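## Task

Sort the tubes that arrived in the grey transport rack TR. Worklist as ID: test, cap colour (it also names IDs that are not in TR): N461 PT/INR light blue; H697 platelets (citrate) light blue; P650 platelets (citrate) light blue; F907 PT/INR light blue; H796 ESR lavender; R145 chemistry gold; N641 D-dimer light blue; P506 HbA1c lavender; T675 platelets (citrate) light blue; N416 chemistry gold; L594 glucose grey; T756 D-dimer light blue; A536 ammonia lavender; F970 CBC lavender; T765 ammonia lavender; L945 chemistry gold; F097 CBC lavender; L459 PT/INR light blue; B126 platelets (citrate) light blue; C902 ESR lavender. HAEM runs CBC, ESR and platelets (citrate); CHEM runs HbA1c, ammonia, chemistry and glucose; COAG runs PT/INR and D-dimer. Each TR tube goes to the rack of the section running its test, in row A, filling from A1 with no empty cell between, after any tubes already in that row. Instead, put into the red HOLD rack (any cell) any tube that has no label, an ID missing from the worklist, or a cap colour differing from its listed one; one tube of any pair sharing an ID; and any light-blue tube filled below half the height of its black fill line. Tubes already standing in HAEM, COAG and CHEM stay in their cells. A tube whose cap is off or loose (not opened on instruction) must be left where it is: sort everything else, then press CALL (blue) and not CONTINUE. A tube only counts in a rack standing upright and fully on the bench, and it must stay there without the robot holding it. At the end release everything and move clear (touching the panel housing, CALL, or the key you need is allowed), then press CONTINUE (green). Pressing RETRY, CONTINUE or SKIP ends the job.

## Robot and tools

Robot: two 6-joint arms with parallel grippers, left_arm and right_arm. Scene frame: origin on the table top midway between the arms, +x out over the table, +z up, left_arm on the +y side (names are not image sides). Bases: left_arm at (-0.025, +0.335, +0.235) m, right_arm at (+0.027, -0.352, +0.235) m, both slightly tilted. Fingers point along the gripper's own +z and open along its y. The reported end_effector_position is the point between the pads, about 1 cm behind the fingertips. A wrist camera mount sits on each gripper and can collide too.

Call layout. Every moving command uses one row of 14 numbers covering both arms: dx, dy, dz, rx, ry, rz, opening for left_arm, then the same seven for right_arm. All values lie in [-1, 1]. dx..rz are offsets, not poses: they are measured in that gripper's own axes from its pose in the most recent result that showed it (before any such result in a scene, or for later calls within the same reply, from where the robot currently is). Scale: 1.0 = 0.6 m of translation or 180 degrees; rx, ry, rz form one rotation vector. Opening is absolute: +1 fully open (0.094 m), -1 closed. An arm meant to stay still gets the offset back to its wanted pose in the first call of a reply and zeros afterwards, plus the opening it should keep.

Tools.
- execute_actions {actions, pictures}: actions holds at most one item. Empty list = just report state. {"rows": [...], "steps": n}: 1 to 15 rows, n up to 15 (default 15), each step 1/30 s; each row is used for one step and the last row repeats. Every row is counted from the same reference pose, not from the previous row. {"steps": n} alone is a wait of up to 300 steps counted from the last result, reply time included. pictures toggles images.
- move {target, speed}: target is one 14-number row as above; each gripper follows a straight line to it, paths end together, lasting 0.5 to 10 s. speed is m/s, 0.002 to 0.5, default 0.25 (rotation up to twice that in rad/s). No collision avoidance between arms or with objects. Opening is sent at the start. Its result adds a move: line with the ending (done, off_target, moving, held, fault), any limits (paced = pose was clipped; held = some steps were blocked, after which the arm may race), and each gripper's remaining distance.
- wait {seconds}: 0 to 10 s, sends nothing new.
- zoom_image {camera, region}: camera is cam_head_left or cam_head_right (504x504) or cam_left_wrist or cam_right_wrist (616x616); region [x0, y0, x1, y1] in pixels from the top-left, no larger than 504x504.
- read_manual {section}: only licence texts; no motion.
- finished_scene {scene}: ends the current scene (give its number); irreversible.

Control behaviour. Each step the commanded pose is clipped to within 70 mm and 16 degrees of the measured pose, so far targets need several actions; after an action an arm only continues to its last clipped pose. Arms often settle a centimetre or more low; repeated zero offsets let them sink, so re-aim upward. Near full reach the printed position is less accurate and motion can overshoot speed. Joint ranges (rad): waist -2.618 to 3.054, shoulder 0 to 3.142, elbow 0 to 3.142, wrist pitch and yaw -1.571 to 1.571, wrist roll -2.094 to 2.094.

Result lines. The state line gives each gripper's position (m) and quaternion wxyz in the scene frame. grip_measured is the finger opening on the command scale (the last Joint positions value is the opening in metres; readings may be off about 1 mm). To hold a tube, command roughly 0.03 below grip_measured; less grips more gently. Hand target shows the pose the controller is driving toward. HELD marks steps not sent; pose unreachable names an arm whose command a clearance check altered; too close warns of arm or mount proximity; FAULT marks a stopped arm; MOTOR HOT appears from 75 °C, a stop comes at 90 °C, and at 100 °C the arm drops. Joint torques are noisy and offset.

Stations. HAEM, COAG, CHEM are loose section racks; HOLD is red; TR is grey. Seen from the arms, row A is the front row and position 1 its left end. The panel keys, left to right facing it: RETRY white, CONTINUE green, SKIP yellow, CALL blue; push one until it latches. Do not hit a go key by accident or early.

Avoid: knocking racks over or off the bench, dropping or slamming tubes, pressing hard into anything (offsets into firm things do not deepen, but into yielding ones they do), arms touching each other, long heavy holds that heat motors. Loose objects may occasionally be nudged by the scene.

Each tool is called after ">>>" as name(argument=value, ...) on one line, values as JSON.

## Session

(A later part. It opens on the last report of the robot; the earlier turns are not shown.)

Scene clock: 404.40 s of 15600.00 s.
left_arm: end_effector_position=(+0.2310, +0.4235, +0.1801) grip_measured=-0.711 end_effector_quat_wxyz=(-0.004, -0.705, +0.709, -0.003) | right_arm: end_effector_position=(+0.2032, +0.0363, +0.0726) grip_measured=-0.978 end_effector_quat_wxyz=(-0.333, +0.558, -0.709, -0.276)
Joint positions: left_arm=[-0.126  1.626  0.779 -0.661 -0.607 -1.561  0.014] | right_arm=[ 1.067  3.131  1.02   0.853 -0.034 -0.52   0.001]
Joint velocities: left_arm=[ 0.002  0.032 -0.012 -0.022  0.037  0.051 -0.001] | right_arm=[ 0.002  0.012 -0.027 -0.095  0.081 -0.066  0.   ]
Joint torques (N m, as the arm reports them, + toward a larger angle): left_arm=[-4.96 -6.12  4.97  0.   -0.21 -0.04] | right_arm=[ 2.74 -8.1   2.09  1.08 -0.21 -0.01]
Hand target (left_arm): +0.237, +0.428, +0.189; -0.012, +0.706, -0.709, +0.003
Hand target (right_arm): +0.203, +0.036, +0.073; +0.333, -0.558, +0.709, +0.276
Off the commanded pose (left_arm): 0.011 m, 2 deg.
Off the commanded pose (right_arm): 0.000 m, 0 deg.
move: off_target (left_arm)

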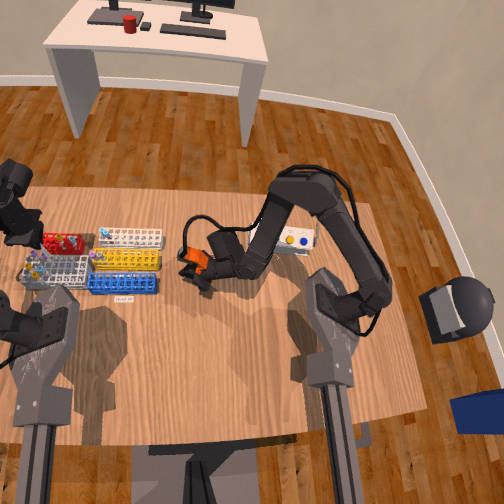

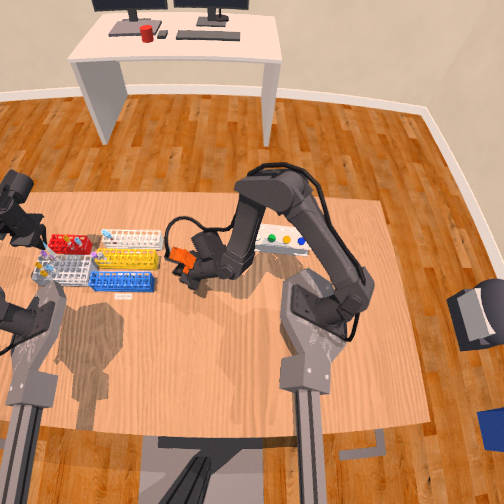

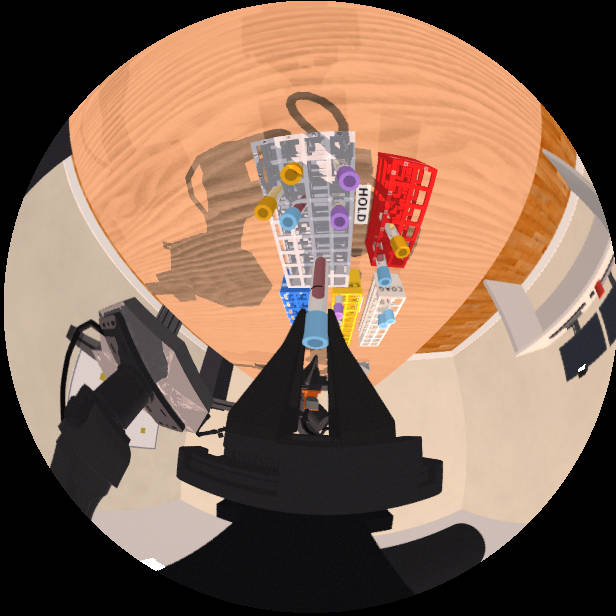

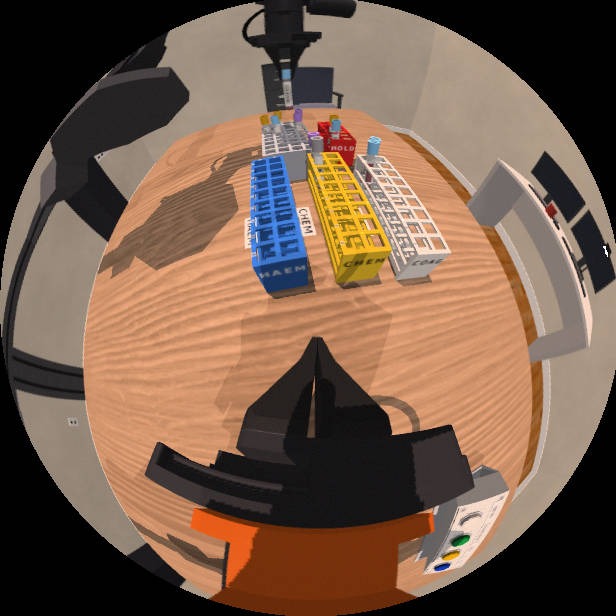

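>>> move(target=[0.1,-0.04,-0.01,0,0,0.35,-0.73,0,0,0,0,0,0,-1], speed=0.4)

>>> zoom_image(camera="cam_right_wrist", region=[260,40,360,140])

Scene clock: 409.97 s of 15600.00 s.
left_arm: end_effector_position=(+0.2507, +0.3672, +0.1845) grip_measured=-0.711 end_effector_quat_wxyz=(+0.000, -0.246, +0.969, -0.006) | right_arm: end_effector_position=(+0.2032, +0.0363, +0.0726) grip_measured=-0.978 end_effector_quat_wxyz=(-0.333, +0.558, -0.709, -0.276)
Joint positions: left_arm=[-0.306  1.814  0.865 -0.679 -0.607 -0.709  0.014] | right_arm=[ 1.067  3.131  1.02   0.853 -0.034 -0.52   0.001]
Joint velocities: left_arm=[-0.002  0.017 -0.012 -0.051  0.037  0.066 -0.001] | right_arm=[ 0.007  0.002  0.002  0.037  0.022 -0.051  0.   ]
Joint torques (N m, as the arm reports them, + toward a larger angle): left_arm=[-5.72 -3.89  5.24  0.12  0.    0.1 ] | right_arm=[ 2.69 -8.09  2.07  1.06 -0.21 -0.02]
Hand target (left_arm): +0.254, +0.362, +0.187; -0.001, -0.231, +0.973, -0.006
Hand target (right_arm): +0.203, +0.036, +0.073; +0.333, -0.558, +0.709, +0.276
Off the commanded pose (left_arm): 0.006 m, 2 deg.
Off the commanded pose (right_arm): 0.000 m, 0 deg.
After step 90, 0.53 s passed at rest.
move: done

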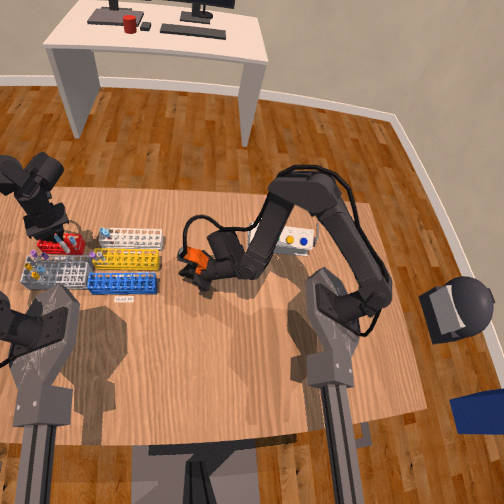

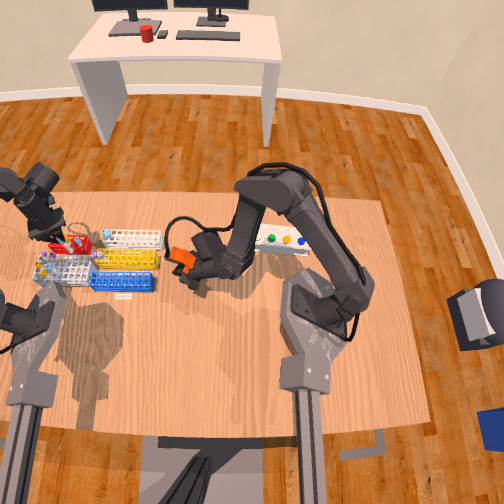

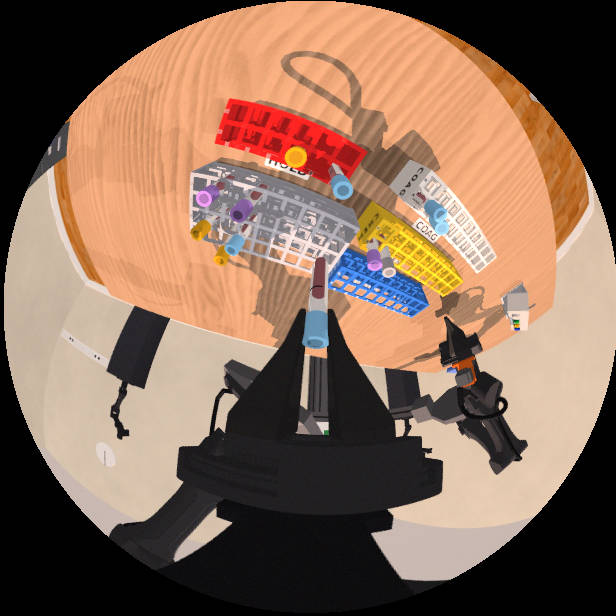

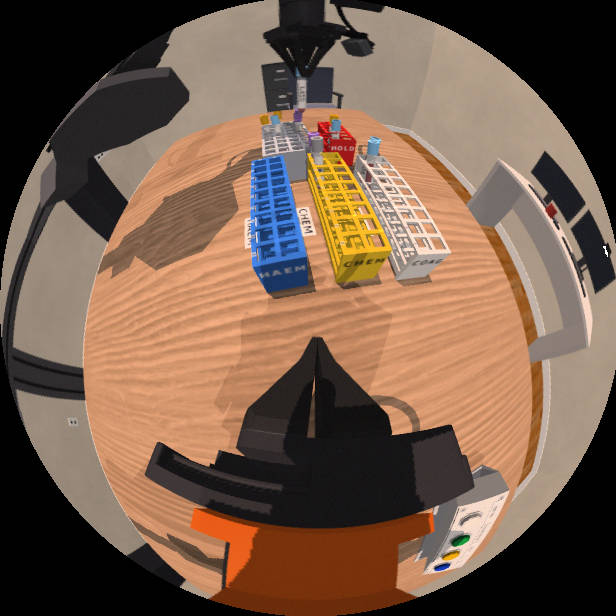

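Region (260, 40, 360, 140) of cam_right_wrist's 616x616 image, scaled by 5.040, with more detail than that image has.

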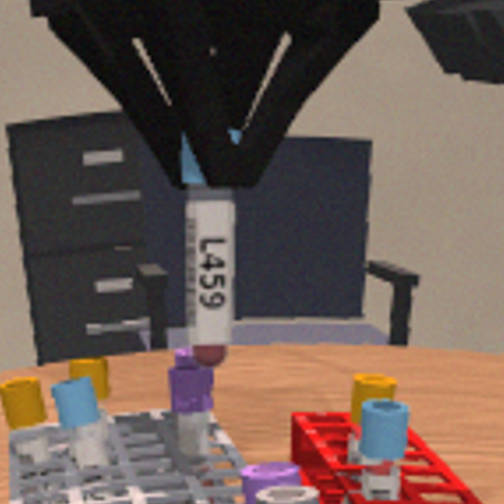

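>>> move(target=[-0.024,-0.252,0,0,0,0.667,-0.73,0,0,0,0,0,0,-1], speed=0.4)

Scene clock: 417.03 s of 15600.00 s.
left_arm: end_effector_position=(+0.3351, +0.2489, +0.1838) grip_measured=-0.711 end_effector_quat_wxyz=(+0.006, +0.705, +0.709, +0.006) | right_arm: end_effector_position=(+0.2032, +0.0363, +0.0726) grip_measured=-0.978 end_effector_quat_wxyz=(-0.333, +0.558, -0.709, -0.276)
Joint positions: left_arm=[-0.521  2.337  1.388 -0.813 -0.595  1.102  0.014] | right_arm=[ 1.067  3.131  1.02   0.853 -0.034 -0.52   0.001]
Joint velocities: left_arm=[-0.007 -0.007 -0.007  0.022  0.051 -0.037 -0.   ] | right_arm=[-0.007  0.007 -0.017 -0.007 -0.022  0.022 -0.001]
Joint torques (N m, as the arm reports them, + toward a larger angle): left_arm=[-7.8  -6.84  5.52  0.11  0.13  0.1 ] | right_arm=[ 2.75 -8.14  2.1   1.07 -0.23 -0.01]
Hand target (left_arm): +0.332, +0.238, +0.185; +0.006, +0.717, +0.697, -0.003
Hand target (right_arm): +0.203, +0.036, +0.073; +0.333, -0.558, +0.709, +0.276
Off the commanded pose (left_arm): 0.008 m, 2 deg.
Off the commanded pose (right_arm): 0.000 m, 0 deg.
After step 90, 0.77 s passed at rest.
move: done

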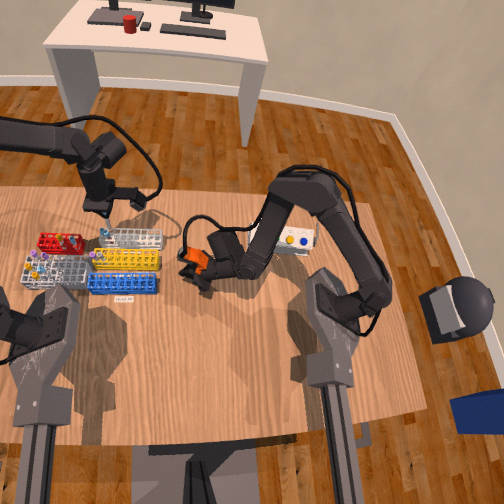

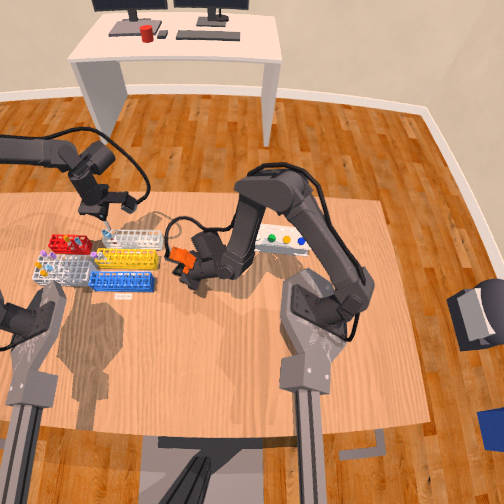

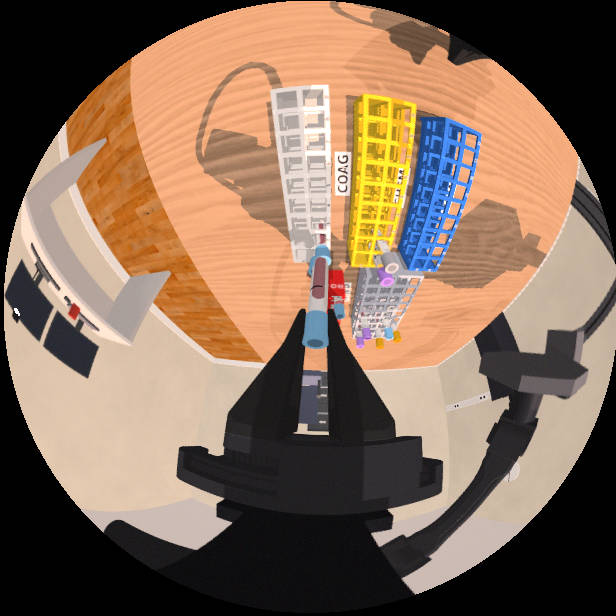

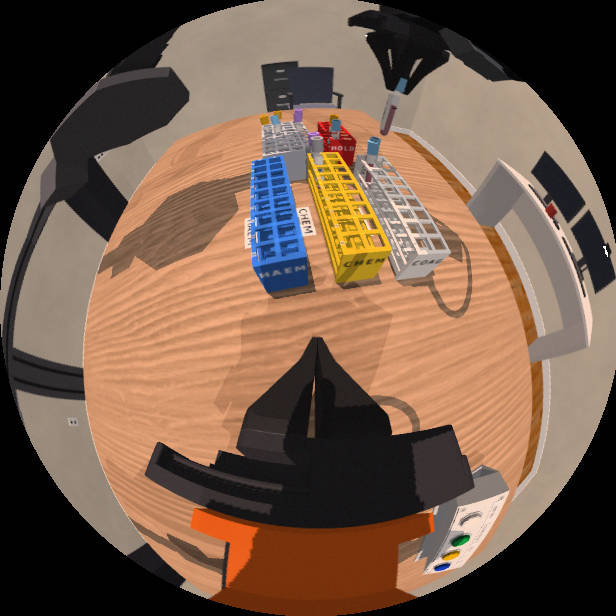

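>>> move(target=[-0.014,-0.013,0.093,0.008,-0.003,0.006,-0.73,0,0,0,0,0,0,-1], speed=0.08)

>>> zoom_image(camera="cam_left_wrist", region=[240,200,390,350])

Scene clock: 420.87 s of 15600.00 s.
left_arm: end_effector_position=(+0.3339, +0.2442, +0.1351) grip_measured=-0.711 end_effector_quat_wxyz=(+0.005, +0.707, +0.707, -0.000) | right_arm: end_effector_position=(+0.2032, +0.0363, +0.0726) grip_measured=-0.978 end_effector_quat_wxyz=(-0.333, +0.558, -0.709, -0.276)
Joint positions: left_arm=[-0.455  2.425  1.34  -0.642 -0.595  1.18   0.014] | right_arm=[ 1.067  3.131  1.02   0.853 -0.034 -0.52   0.001]
Joint velocities: left_arm=[-0.012 -0.007 -0.012 -0.007 -0.037  0.037  0.   ] | right_arm=[-0.012 -0.007  0.002 -0.022  0.007 -0.051  0.   ]
Joint torques (N m, as the arm reports them, + toward a larger angle): left_arm=[-6.48 -7.35  2.63  0.42  0.03  0.06] | right_arm=[ 2.7  -8.12  2.04  1.04 -0.2  -0.02]
Hand target (left_arm): +0.328, +0.241, +0.128; +0.000, +0.712, +0.702, -0.006
Hand target (right_arm): +0.203, +0.036, +0.073; +0.333, -0.558, +0.709, +0.276
Off the commanded pose (left_arm): 0.010 m, 1 deg.
Off the commanded pose (right_arm): 0.000 m, 0 deg.
move: done

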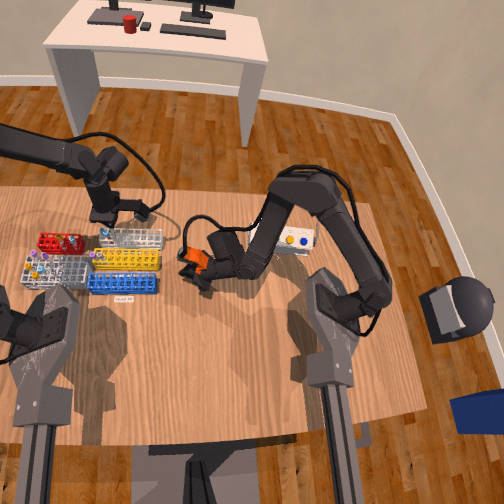

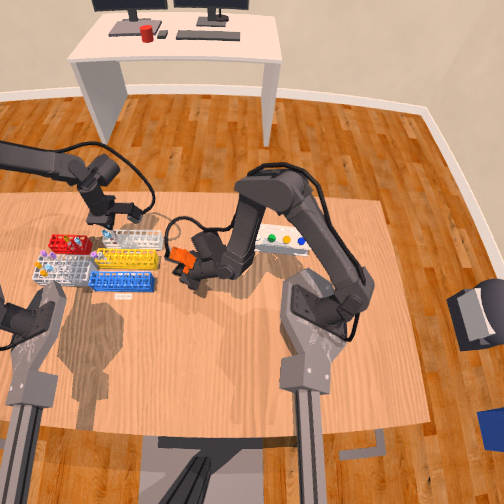

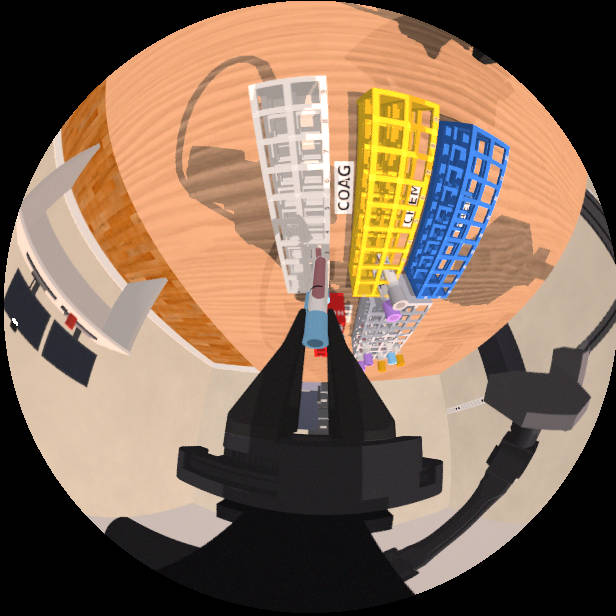

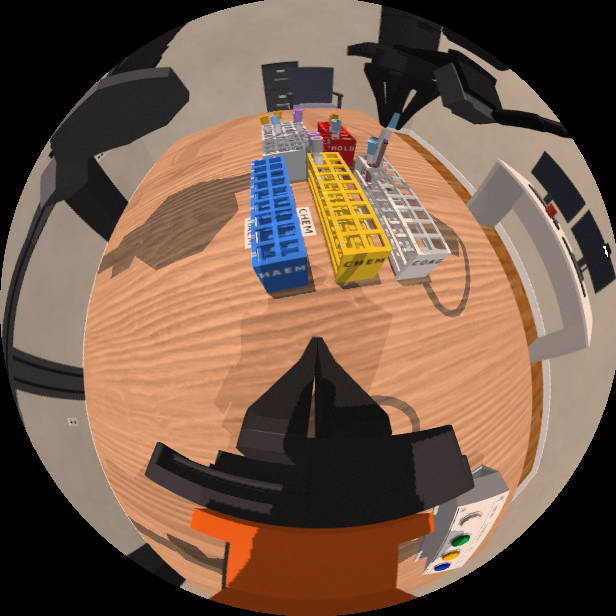

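Region (240, 200, 390, 350) of cam_left_wrist's 616x616 image, scaled by 3.360, with more detail than that image has.

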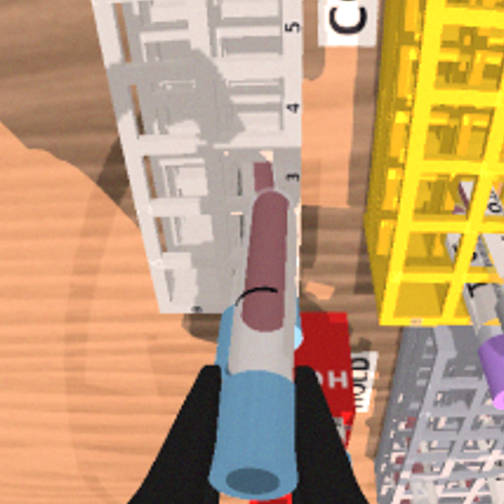

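>>> execute_actions(actions=[{"rows":[[-0.009,0.012,0.004,-0.012,-0.003,0.004,-0.73,0,0,0,0,0,0,-1]]}])

>>> zoom_image(camera="cam_left_wrist", region=[240,200,390,350])

Scene clock: 424.40 s of 15600.00 s.
left_arm: end_effector_position=(+0.3430, +0.2411, +0.1354) grip_measured=-0.711 end_effector_quat_wxyz=(+0.021, +0.707, +0.706, +0.008) | right_arm: end_effector_position=(+0.2032, +0.0363, +0.0726) grip_measured=-0.978 end_effector_quat_wxyz=(-0.333, +0.558, -0.709, -0.276)
Joint positions: left_arm=[-0.455  2.425  1.34  -0.598 -0.598  1.207  0.014] | right_arm=[ 1.067  3.131  1.02   0.853 -0.034 -0.52   0.001]
Joint velocities: left_arm=[ 0.012 -0.007  0.007  0.037 -0.007  0.022  0.001] | right_arm=[ 0.002 -0.007  0.022 -0.051 -0.037 -0.037  0.001]
Joint torques (N m, as the arm reports them, + toward a larger angle): left_arm=[-6.8  -8.16  2.89  0.51 -0.06  0.04] | right_arm=[ 2.67 -8.05  2.09  1.05 -0.21 -0.02]
Hand target (left_arm): +0.341, +0.239, +0.133; +0.021, +0.711, +0.703, +0.009
Hand target (right_arm): +0.203, +0.036, +0.073; +0.333, -0.558, +0.709, +0.276
Off the commanded pose (left_arm): 0.004 m, 1 deg.
Off the commanded pose (right_arm): 0.000 m, 0 deg.
Steps of this call (steps 1 to 90: nothing new was sent; then 0.03 s passed at rest; steps 91 to 105: all 15 steps of this action). Readings (end_effector_position):
91: left_arm (+0.3350, +0.2438, +0.1352) | right_arm (+0.2032, +0.0363, +0.0726)
92: left_arm (+0.3364, +0.2434, +0.1352) | right_arm (+0.2032, +0.0363, +0.0726)
94: left_arm (+0.3390, +0.2425, +0.1352) | right_arm (+0.2032, +0.0363, +0.0726)
98: left_arm (+0.3417, +0.2415, +0.1353) | right_arm (+0.2032, +0.0363, +0.0726)
105: the state above

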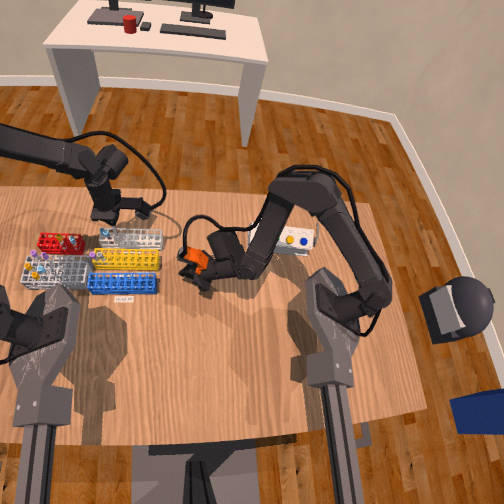

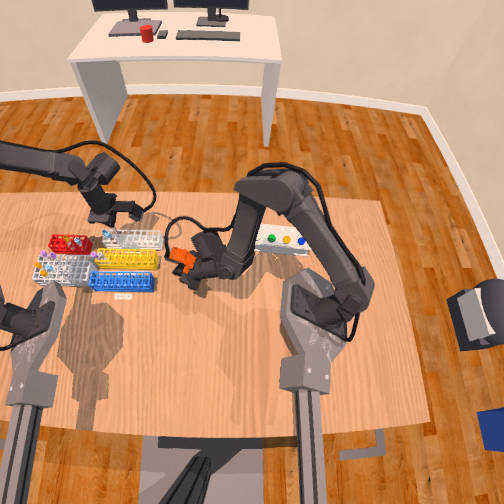

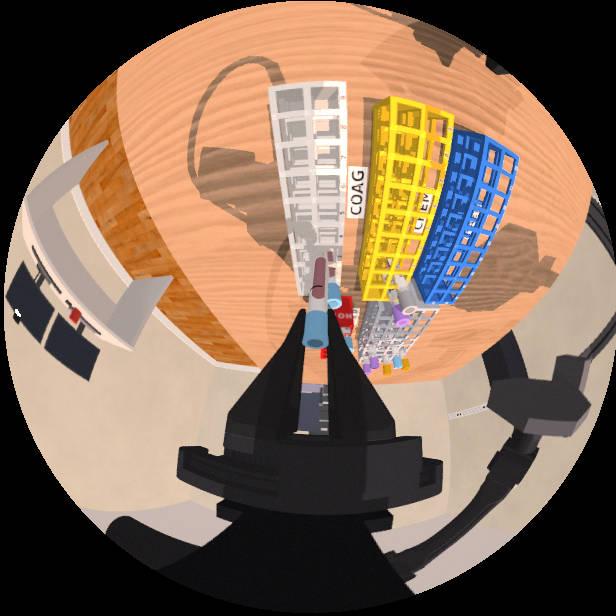

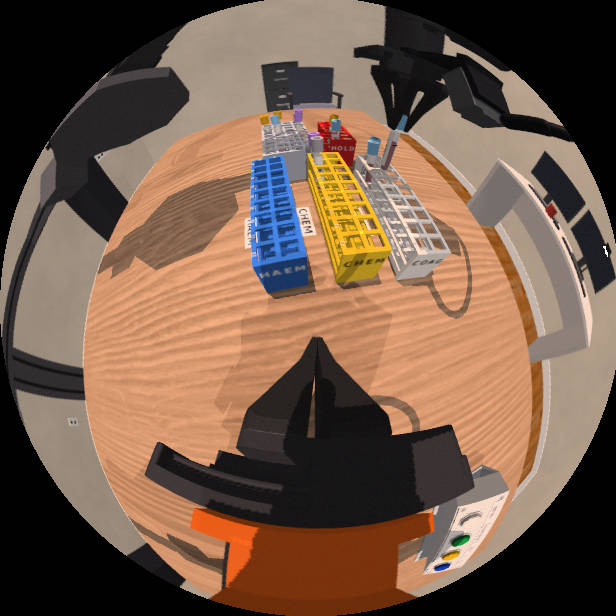

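Region (240, 200, 390, 350) of cam_left_wrist's 616x616 image, scaled by 3.360, with more detail than that image has.

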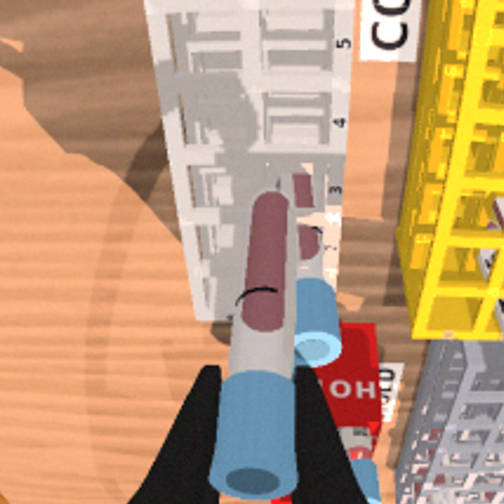

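Moving halfway back.

>>> execute_actions(actions=[{"rows":[[0.005,-0.017,0,0.015,0.005,-0.008,-0.73,0,0,0,0,0,0,-1]]}])

>>> zoom_image(camera="cam_left_wrist", region=[240,200,390,350])

Scene clock: 427.97 s of 15600.00 s.
left_arm: end_effector_position=(+0.3342, +0.2446, +0.1351) grip_measured=-0.711 end_effector_quat_wxyz=(+0.005, +0.698, +0.716, +0.001) | right_arm: end_effector_position=(+0.2032, +0.0363, +0.0726) grip_measured=-0.978 end_effector_quat_wxyz=(-0.333, +0.558, -0.709, -0.276)
Joint positions: left_arm=[-0.455  2.425  1.34  -0.642 -0.598  1.157  0.014] | right_arm=[ 1.067  3.131  1.02   0.853 -0.034 -0.52   0.001]
Joint velocities: left_arm=[-0.007 -0.002  0.012  0.022 -0.081 -0.081 -0.   ] | right_arm=[ 0.012 -0.007 -0.002 -0.051 -0.022  0.037 -0.001]
Joint torques (N m, as the arm reports them, + toward a larger angle): left_arm=[-6.61 -7.91  4.48  0.07  0.03 -0.03] | right_arm=[ 2.69 -8.22  2.1   1.06 -0.24 -0.02]
Hand target (left_arm): +0.333, +0.244, +0.135; -0.001, +0.699, +0.715, -0.003
Hand target (right_arm): +0.203, +0.036, +0.073; +0.333, -0.558, +0.709, +0.276
Off the commanded pose (left_arm): 0.001 m, 1 deg.
Off the commanded pose (right_arm): 0.000 m, 0 deg.
Steps of this call (steps 1 to 90: nothing new was sent; then 0.07 s passed at rest; steps 91 to 105: all 15 steps of this action). Readings (end_effector_position):
91: left_arm (+0.3426, +0.2412, +0.1354) | right_arm (+0.2032, +0.0363, +0.0726)
92: left_arm (+0.3413, +0.2417, +0.1353) | right_arm (+0.2032, +0.0363, +0.0726)
94: left_arm (+0.3386, +0.2428, +0.1352) | right_arm (+0.2032, +0.0363, +0.0726)
98: left_arm (+0.3357, +0.2440, +0.1352) | right_arm (+0.2032, +0.0363, +0.0726)
105: the state above

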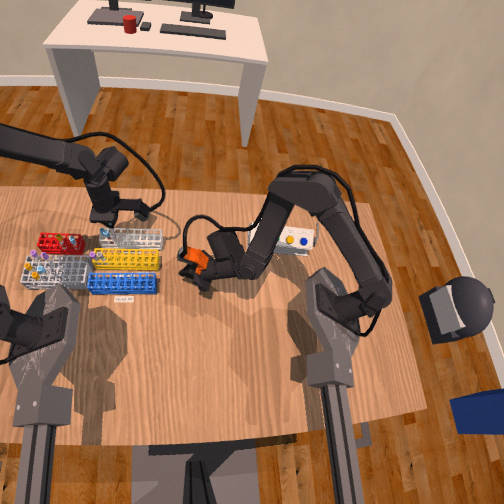

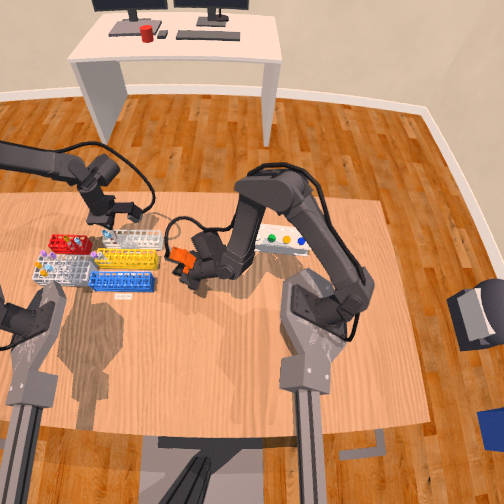

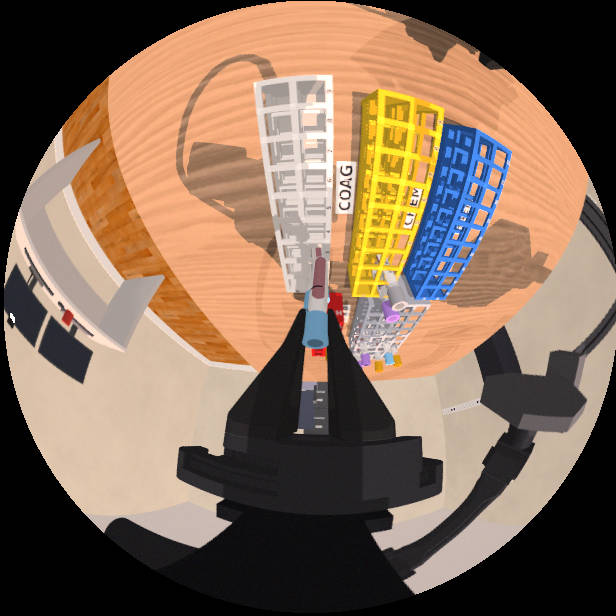

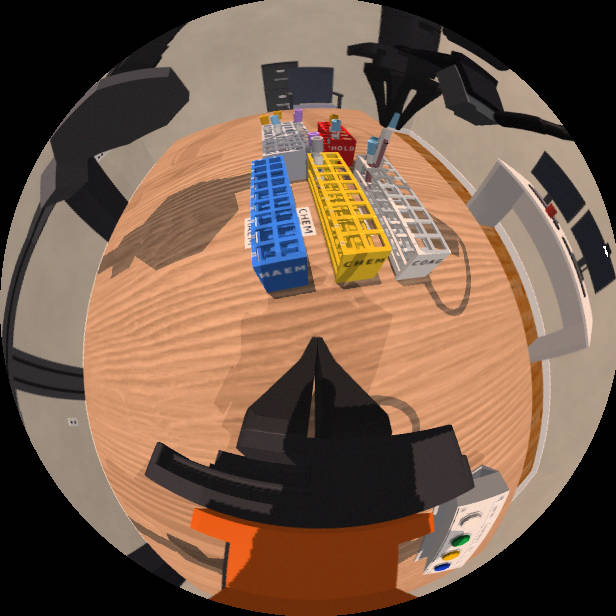

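Region (240, 200, 390, 350) of cam_left_wrist's 616x616 image, scaled by 3.360, with more detail than that image has.

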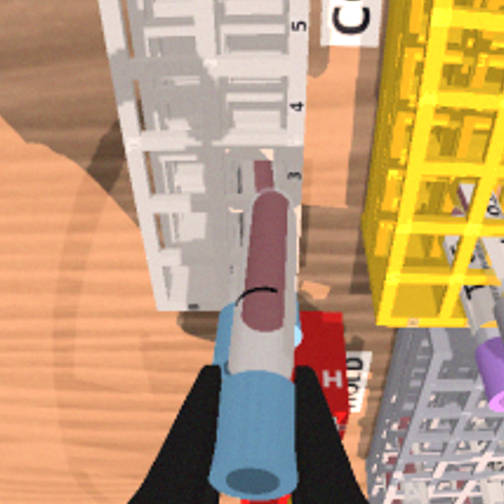

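>>> execute_actions(actions=[{"rows":[[-0.008,-0.006,0.036,0.001,-0.004,0.012,-0.73,0,0,0,0,0,0,-1]]}])

>>> zoom_image(camera="cam_left_wrist", region=[240,200,390,350])

Scene clock: 430.93 s of 15600.00 s.
left_arm: end_effector_position=(+0.3376, +0.2444, +0.1209) grip_measured=-0.711 end_effector_quat_wxyz=(+0.011, +0.706, +0.709, +0.002) | right_arm: end_effector_position=(+0.2032, +0.0363, +0.0726) grip_measured=-0.978 end_effector_quat_wxyz=(-0.333, +0.558, -0.709, -0.276)
Joint positions: left_arm=[-0.429  2.447  1.326 -0.572 -0.598  1.216  0.014] | right_arm=[ 1.067  3.131  1.02   0.853 -0.034 -0.52   0.001]
Joint velocities: left_arm=[ 0.012 -0.002  0.002 -0.022  0.037  0.081  0.002] | right_arm=[-0.022  0.002 -0.027  0.081 -0.037 -0.022 -0.001]
Joint torques (N m, as the arm reports them, + toward a larger angle): left_arm=[-6.54 -7.39  2.33  0.42  0.08  0.1 ] | right_arm=[ 2.73 -8.06  2.16  1.06 -0.2  -0.01]
Hand target (left_arm): +0.330, +0.240, +0.114; +0.008, +0.712, +0.702, -0.005
Hand target (right_arm): +0.203, +0.036, +0.073; +0.333, -0.558, +0.709, +0.276
Off the commanded pose (left_arm): 0.011 m, 1 deg.
Off the commanded pose (right_arm): 0.000 m, 0 deg.
Steps of this call (steps 1 to 74: nothing new was sent; steps 75 to 89: all 15 steps of this action). Readings (end_effector_position):
75: left_arm (+0.3344, +0.2446, +0.1341) | right_arm (+0.2032, +0.0363, +0.0726)
76: left_arm (+0.3355, +0.2441, +0.1324) | right_arm (+0.2032, +0.0363, +0.0726)
78: left_arm (+0.3364, +0.2444, +0.1275) | right_arm (+0.2032, +0.0363, +0.0726)
82: left_arm (+0.3358, +0.2450, +0.1213) | right_arm (+0.2032, +0.0363, +0.0726)
89: the state above

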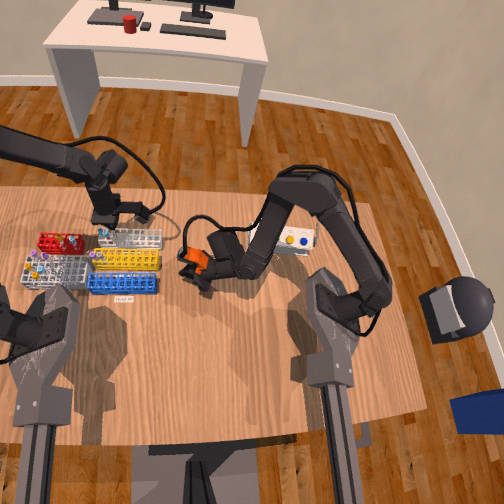

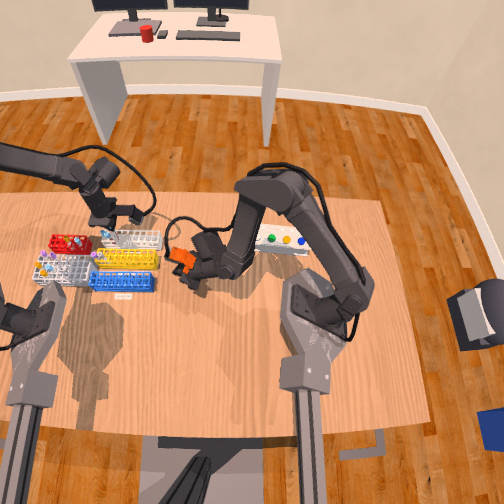

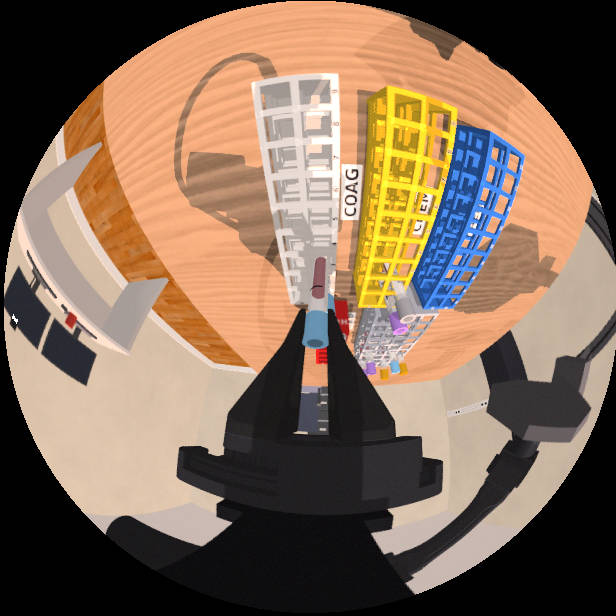

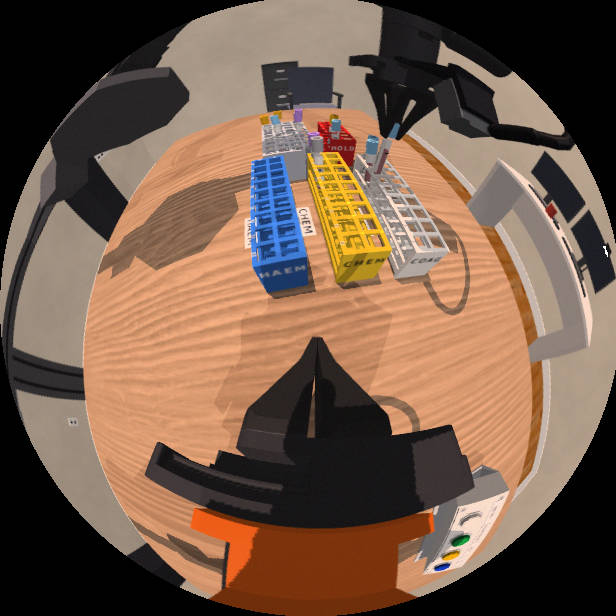

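Region (240, 200, 390, 350) of cam_left_wrist's 616x616 image, scaled by 3.360, with more detail than that image has.

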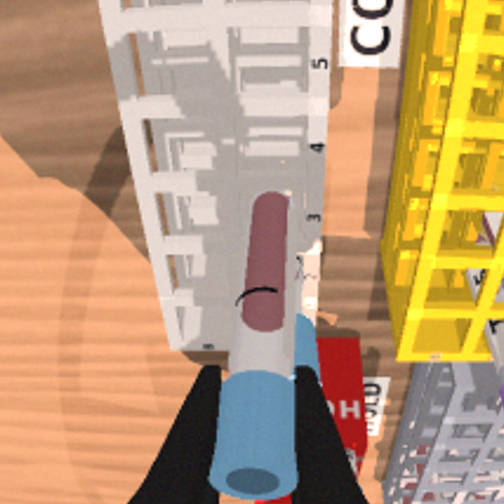

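>>> move(target=[-0.009,-0.015,0.068,0.008,-0.003,0.005,-0.73,0,0,0,0,0,0,-1], speed=0.05)

>>> execute_actions(actions=[{"rows":[[0,0,0,0,0,0,-0.4,0,0,0,0,0,0,-1],[0,0,0,0,0,0,-0.4,0,0,0,0,0,0,-1],[0,0,0,0,0,0,-0.4,0,0,0,0,0,0,-1],[0,0,0,0,0,0,-0.4,0,0,0,0,0,0,-1],[-0.005,0.008,-0.03,0,0,0,-0.4,0,0,0,0,0,0,-1],[-0.005,0.008,-0.05,0,0,0,-0.4,0,0,0,0,0,0,-1],[-0.005,0.008,-0.08,0,0,0,-0.4,0,0,0,0,0,0,-1]]}], pictures=false)

>>> move(target=[0.35,-0.22,-0.015,0,0,0,-0.4,0,0,0,0,0,0,-1])

Scene clock: 437.87 s of 15600.00 s.
left_arm: end_effector_position=(+0.3395, +0.2428, +0.0890) grip_measured=-0.711 end_effector_quat_wxyz=(+0.011, +0.705, +0.709, -0.001) | right_arm: end_effector_position=(+0.2032, +0.0363, +0.0726) grip_measured=-0.978 end_effector_quat_wxyz=(-0.333, +0.558, -0.709, -0.276)
Joint positions: left_arm=[-0.381  2.519  1.326 -0.47  -0.598  1.271  0.014] | right_arm=[ 1.067  3.131  1.02   0.853 -0.034 -0.52   0.001]
Joint velocities: left_arm=[-0.002  0.002  0.017 -0.037 -0.007 -0.007  0.001] | right_arm=[-0.002  0.002  0.002  0.022 -0.007 -0.066  0.   ]
Joint torques (N m, as the arm reports them, + toward a larger angle): left_arm=[-6.55 -7.36  1.57  0.46  0.07  0.05] | right_arm=[ 2.73 -8.11  2.13  1.05 -0.2  -0.04]
Hand target (left_arm): +0.329, +0.239, +0.080; +0.005, +0.711, +0.703, -0.010
Hand target (right_arm): +0.203, +0.036, +0.073; +0.333, -0.558, +0.709, +0.276
Off the commanded pose (left_arm): 0.014 m, 2 deg.
Off the commanded pose (right_arm): 0.000 m, 0 deg.
After step 90, 2.77 s passed at rest.
move: off_target (left_arm)

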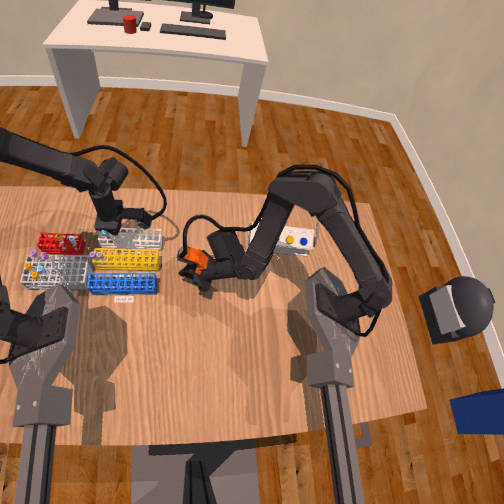

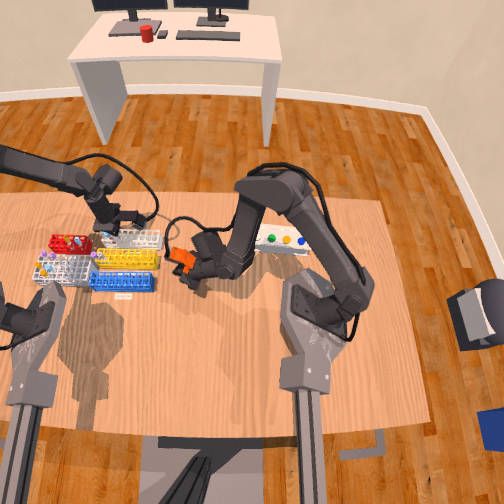

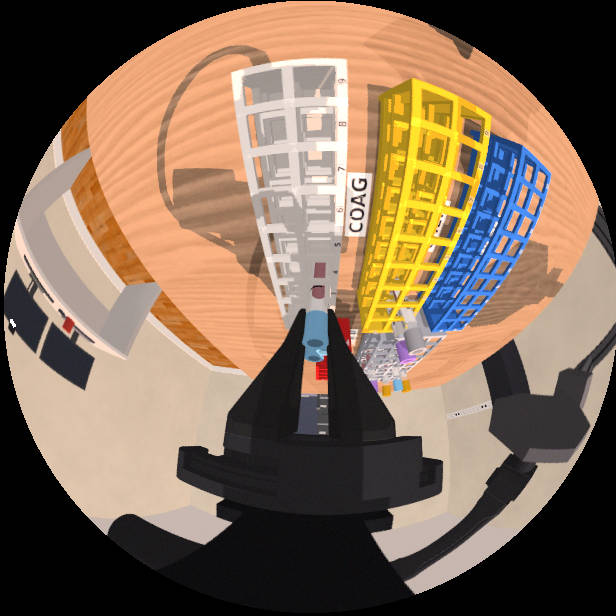

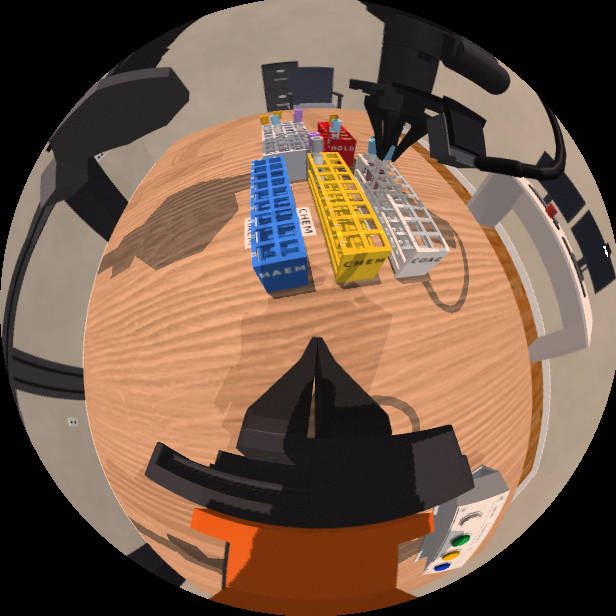

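Scene clock: 438.37 s of 15600.00 s.
left_arm: end_effector_position=(+0.3474, +0.2402, +0.1302) grip_measured=-0.402 end_effector_quat_wxyz=(+0.018, +0.703, +0.711, +0.006) | right_arm: end_effector_position=(+0.2032, +0.0363, +0.0726) grip_measured=-0.978 end_effector_quat_wxyz=(-0.333, +0.558, -0.709, -0.276)
Joint positions: left_arm=[-0.445  2.45   1.369 -0.603 -0.598  1.202  0.028] | right_arm=[ 1.067  3.131  1.02   0.853 -0.034 -0.52   0.001]
Joint velocities: left_arm=[-0.007  0.002  0.061 -0.125 -0.022 -0.139 -0.   ] | right_arm=[ 0.002 -0.012  0.007 -0.037  0.037  0.022  0.001]
Joint torques (N m, as the arm reports them, + toward a larger angle): left_arm=[-7.33 -9.44  4.39 -0.04  0.06 -0.03] | right_arm=[ 2.7  -8.16  2.07  1.06 -0.22 -0.01]
Hand target (left_arm): +0.344, +0.241, +0.137; +0.012, +0.705, +0.709, -0.001
Hand target (right_arm): +0.203, +0.036, +0.073; +0.333, -0.558, +0.709, +0.276
Off the commanded pose (left_arm): 0.008 m, 1 deg.
Off the commanded pose (right_arm): 0.000 m, 0 deg.
Steps of this call (steps 1 to 15: all 15 steps of this action). Readings (end_effector_position):
1: left_arm (+0.3395, +0.2428, +0.0890) | right_arm (+0.2032, +0.0363, +0.0726)
2: left_arm (+0.3395, +0.2428, +0.0890) | right_arm (+0.2032, +0.0363, +0.0726)
4: left_arm (+0.3395, +0.2428, +0.0890) | right_arm (+0.2032, +0.0363, +0.0726)
8: left_arm (+0.3359, +0.2440, +0.1004) | right_arm (+0.2032, +0.0363, +0.0726)
15: the state above

Scene clock: 440.43 s of 15600.00 s.
left_arm: end_effector_position=(+0.2143, +0.4600, +0.1359) grip_measured=-0.402 end_effector_quat_wxyz=(-0.008, +0.705, +0.709, +0.004) | right_arm: end_effector_position=(+0.2032, +0.0363, +0.0726) grip_measured=-0.978 end_effector_quat_wxyz=(-0.333, +0.558, -0.709, -0.276)
Joint positions: left_arm=[ 0.093  1.612  0.663 -0.408 -0.604  1.833  0.028] | right_arm=[ 1.067  3.131  1.02   0.853 -0.034 -0.52   0.001]
Joint velocities: left_arm=[ 0.002 -0.012  0.007  0.007  0.007  0.007 -0.001] | right_arm=[-0.002 -0.002  0.007  0.037 -0.037  0.066 -0.001]
Joint torques (N m, as the arm reports them, + toward a larger angle): left_arm=[-3.05 -6.53  1.65  0.33  0.12  0.04] | right_arm=[ 2.68 -8.13  2.1   1.06 -0.22  0.01]
Hand target (left_arm): +0.213, +0.457, +0.137; +0.004, +0.705, +0.709, +0.002
Hand target (right_arm): +0.203, +0.036, +0.073; +0.333, -0.558, +0.709, +0.276
Off the commanded pose (left_arm): 0.010 m, 2 deg.
Off the commanded pose (right_arm): 0.000 m, 0 deg.
move: done

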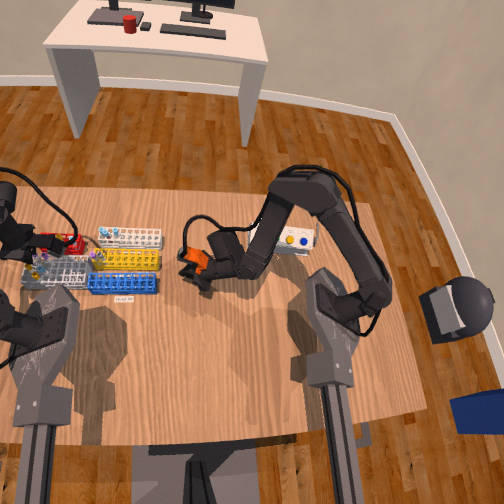

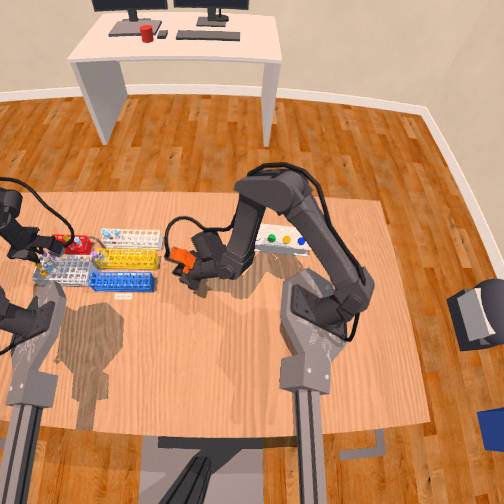

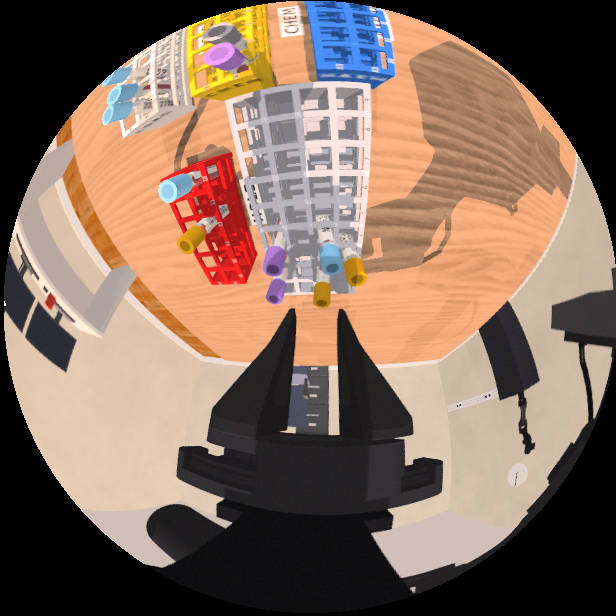

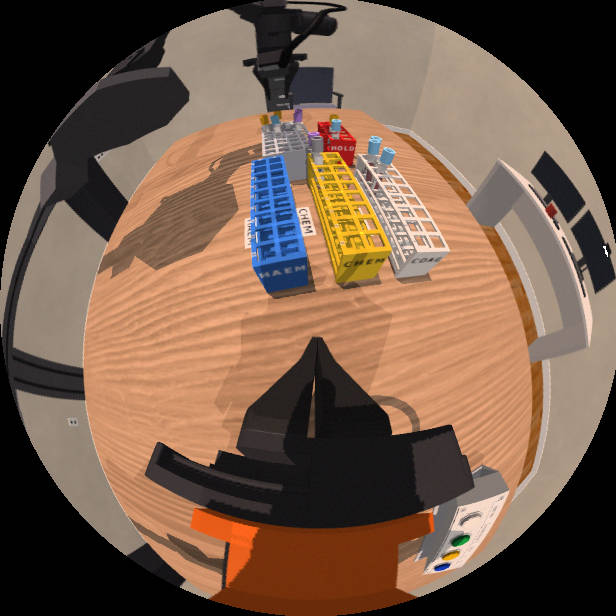

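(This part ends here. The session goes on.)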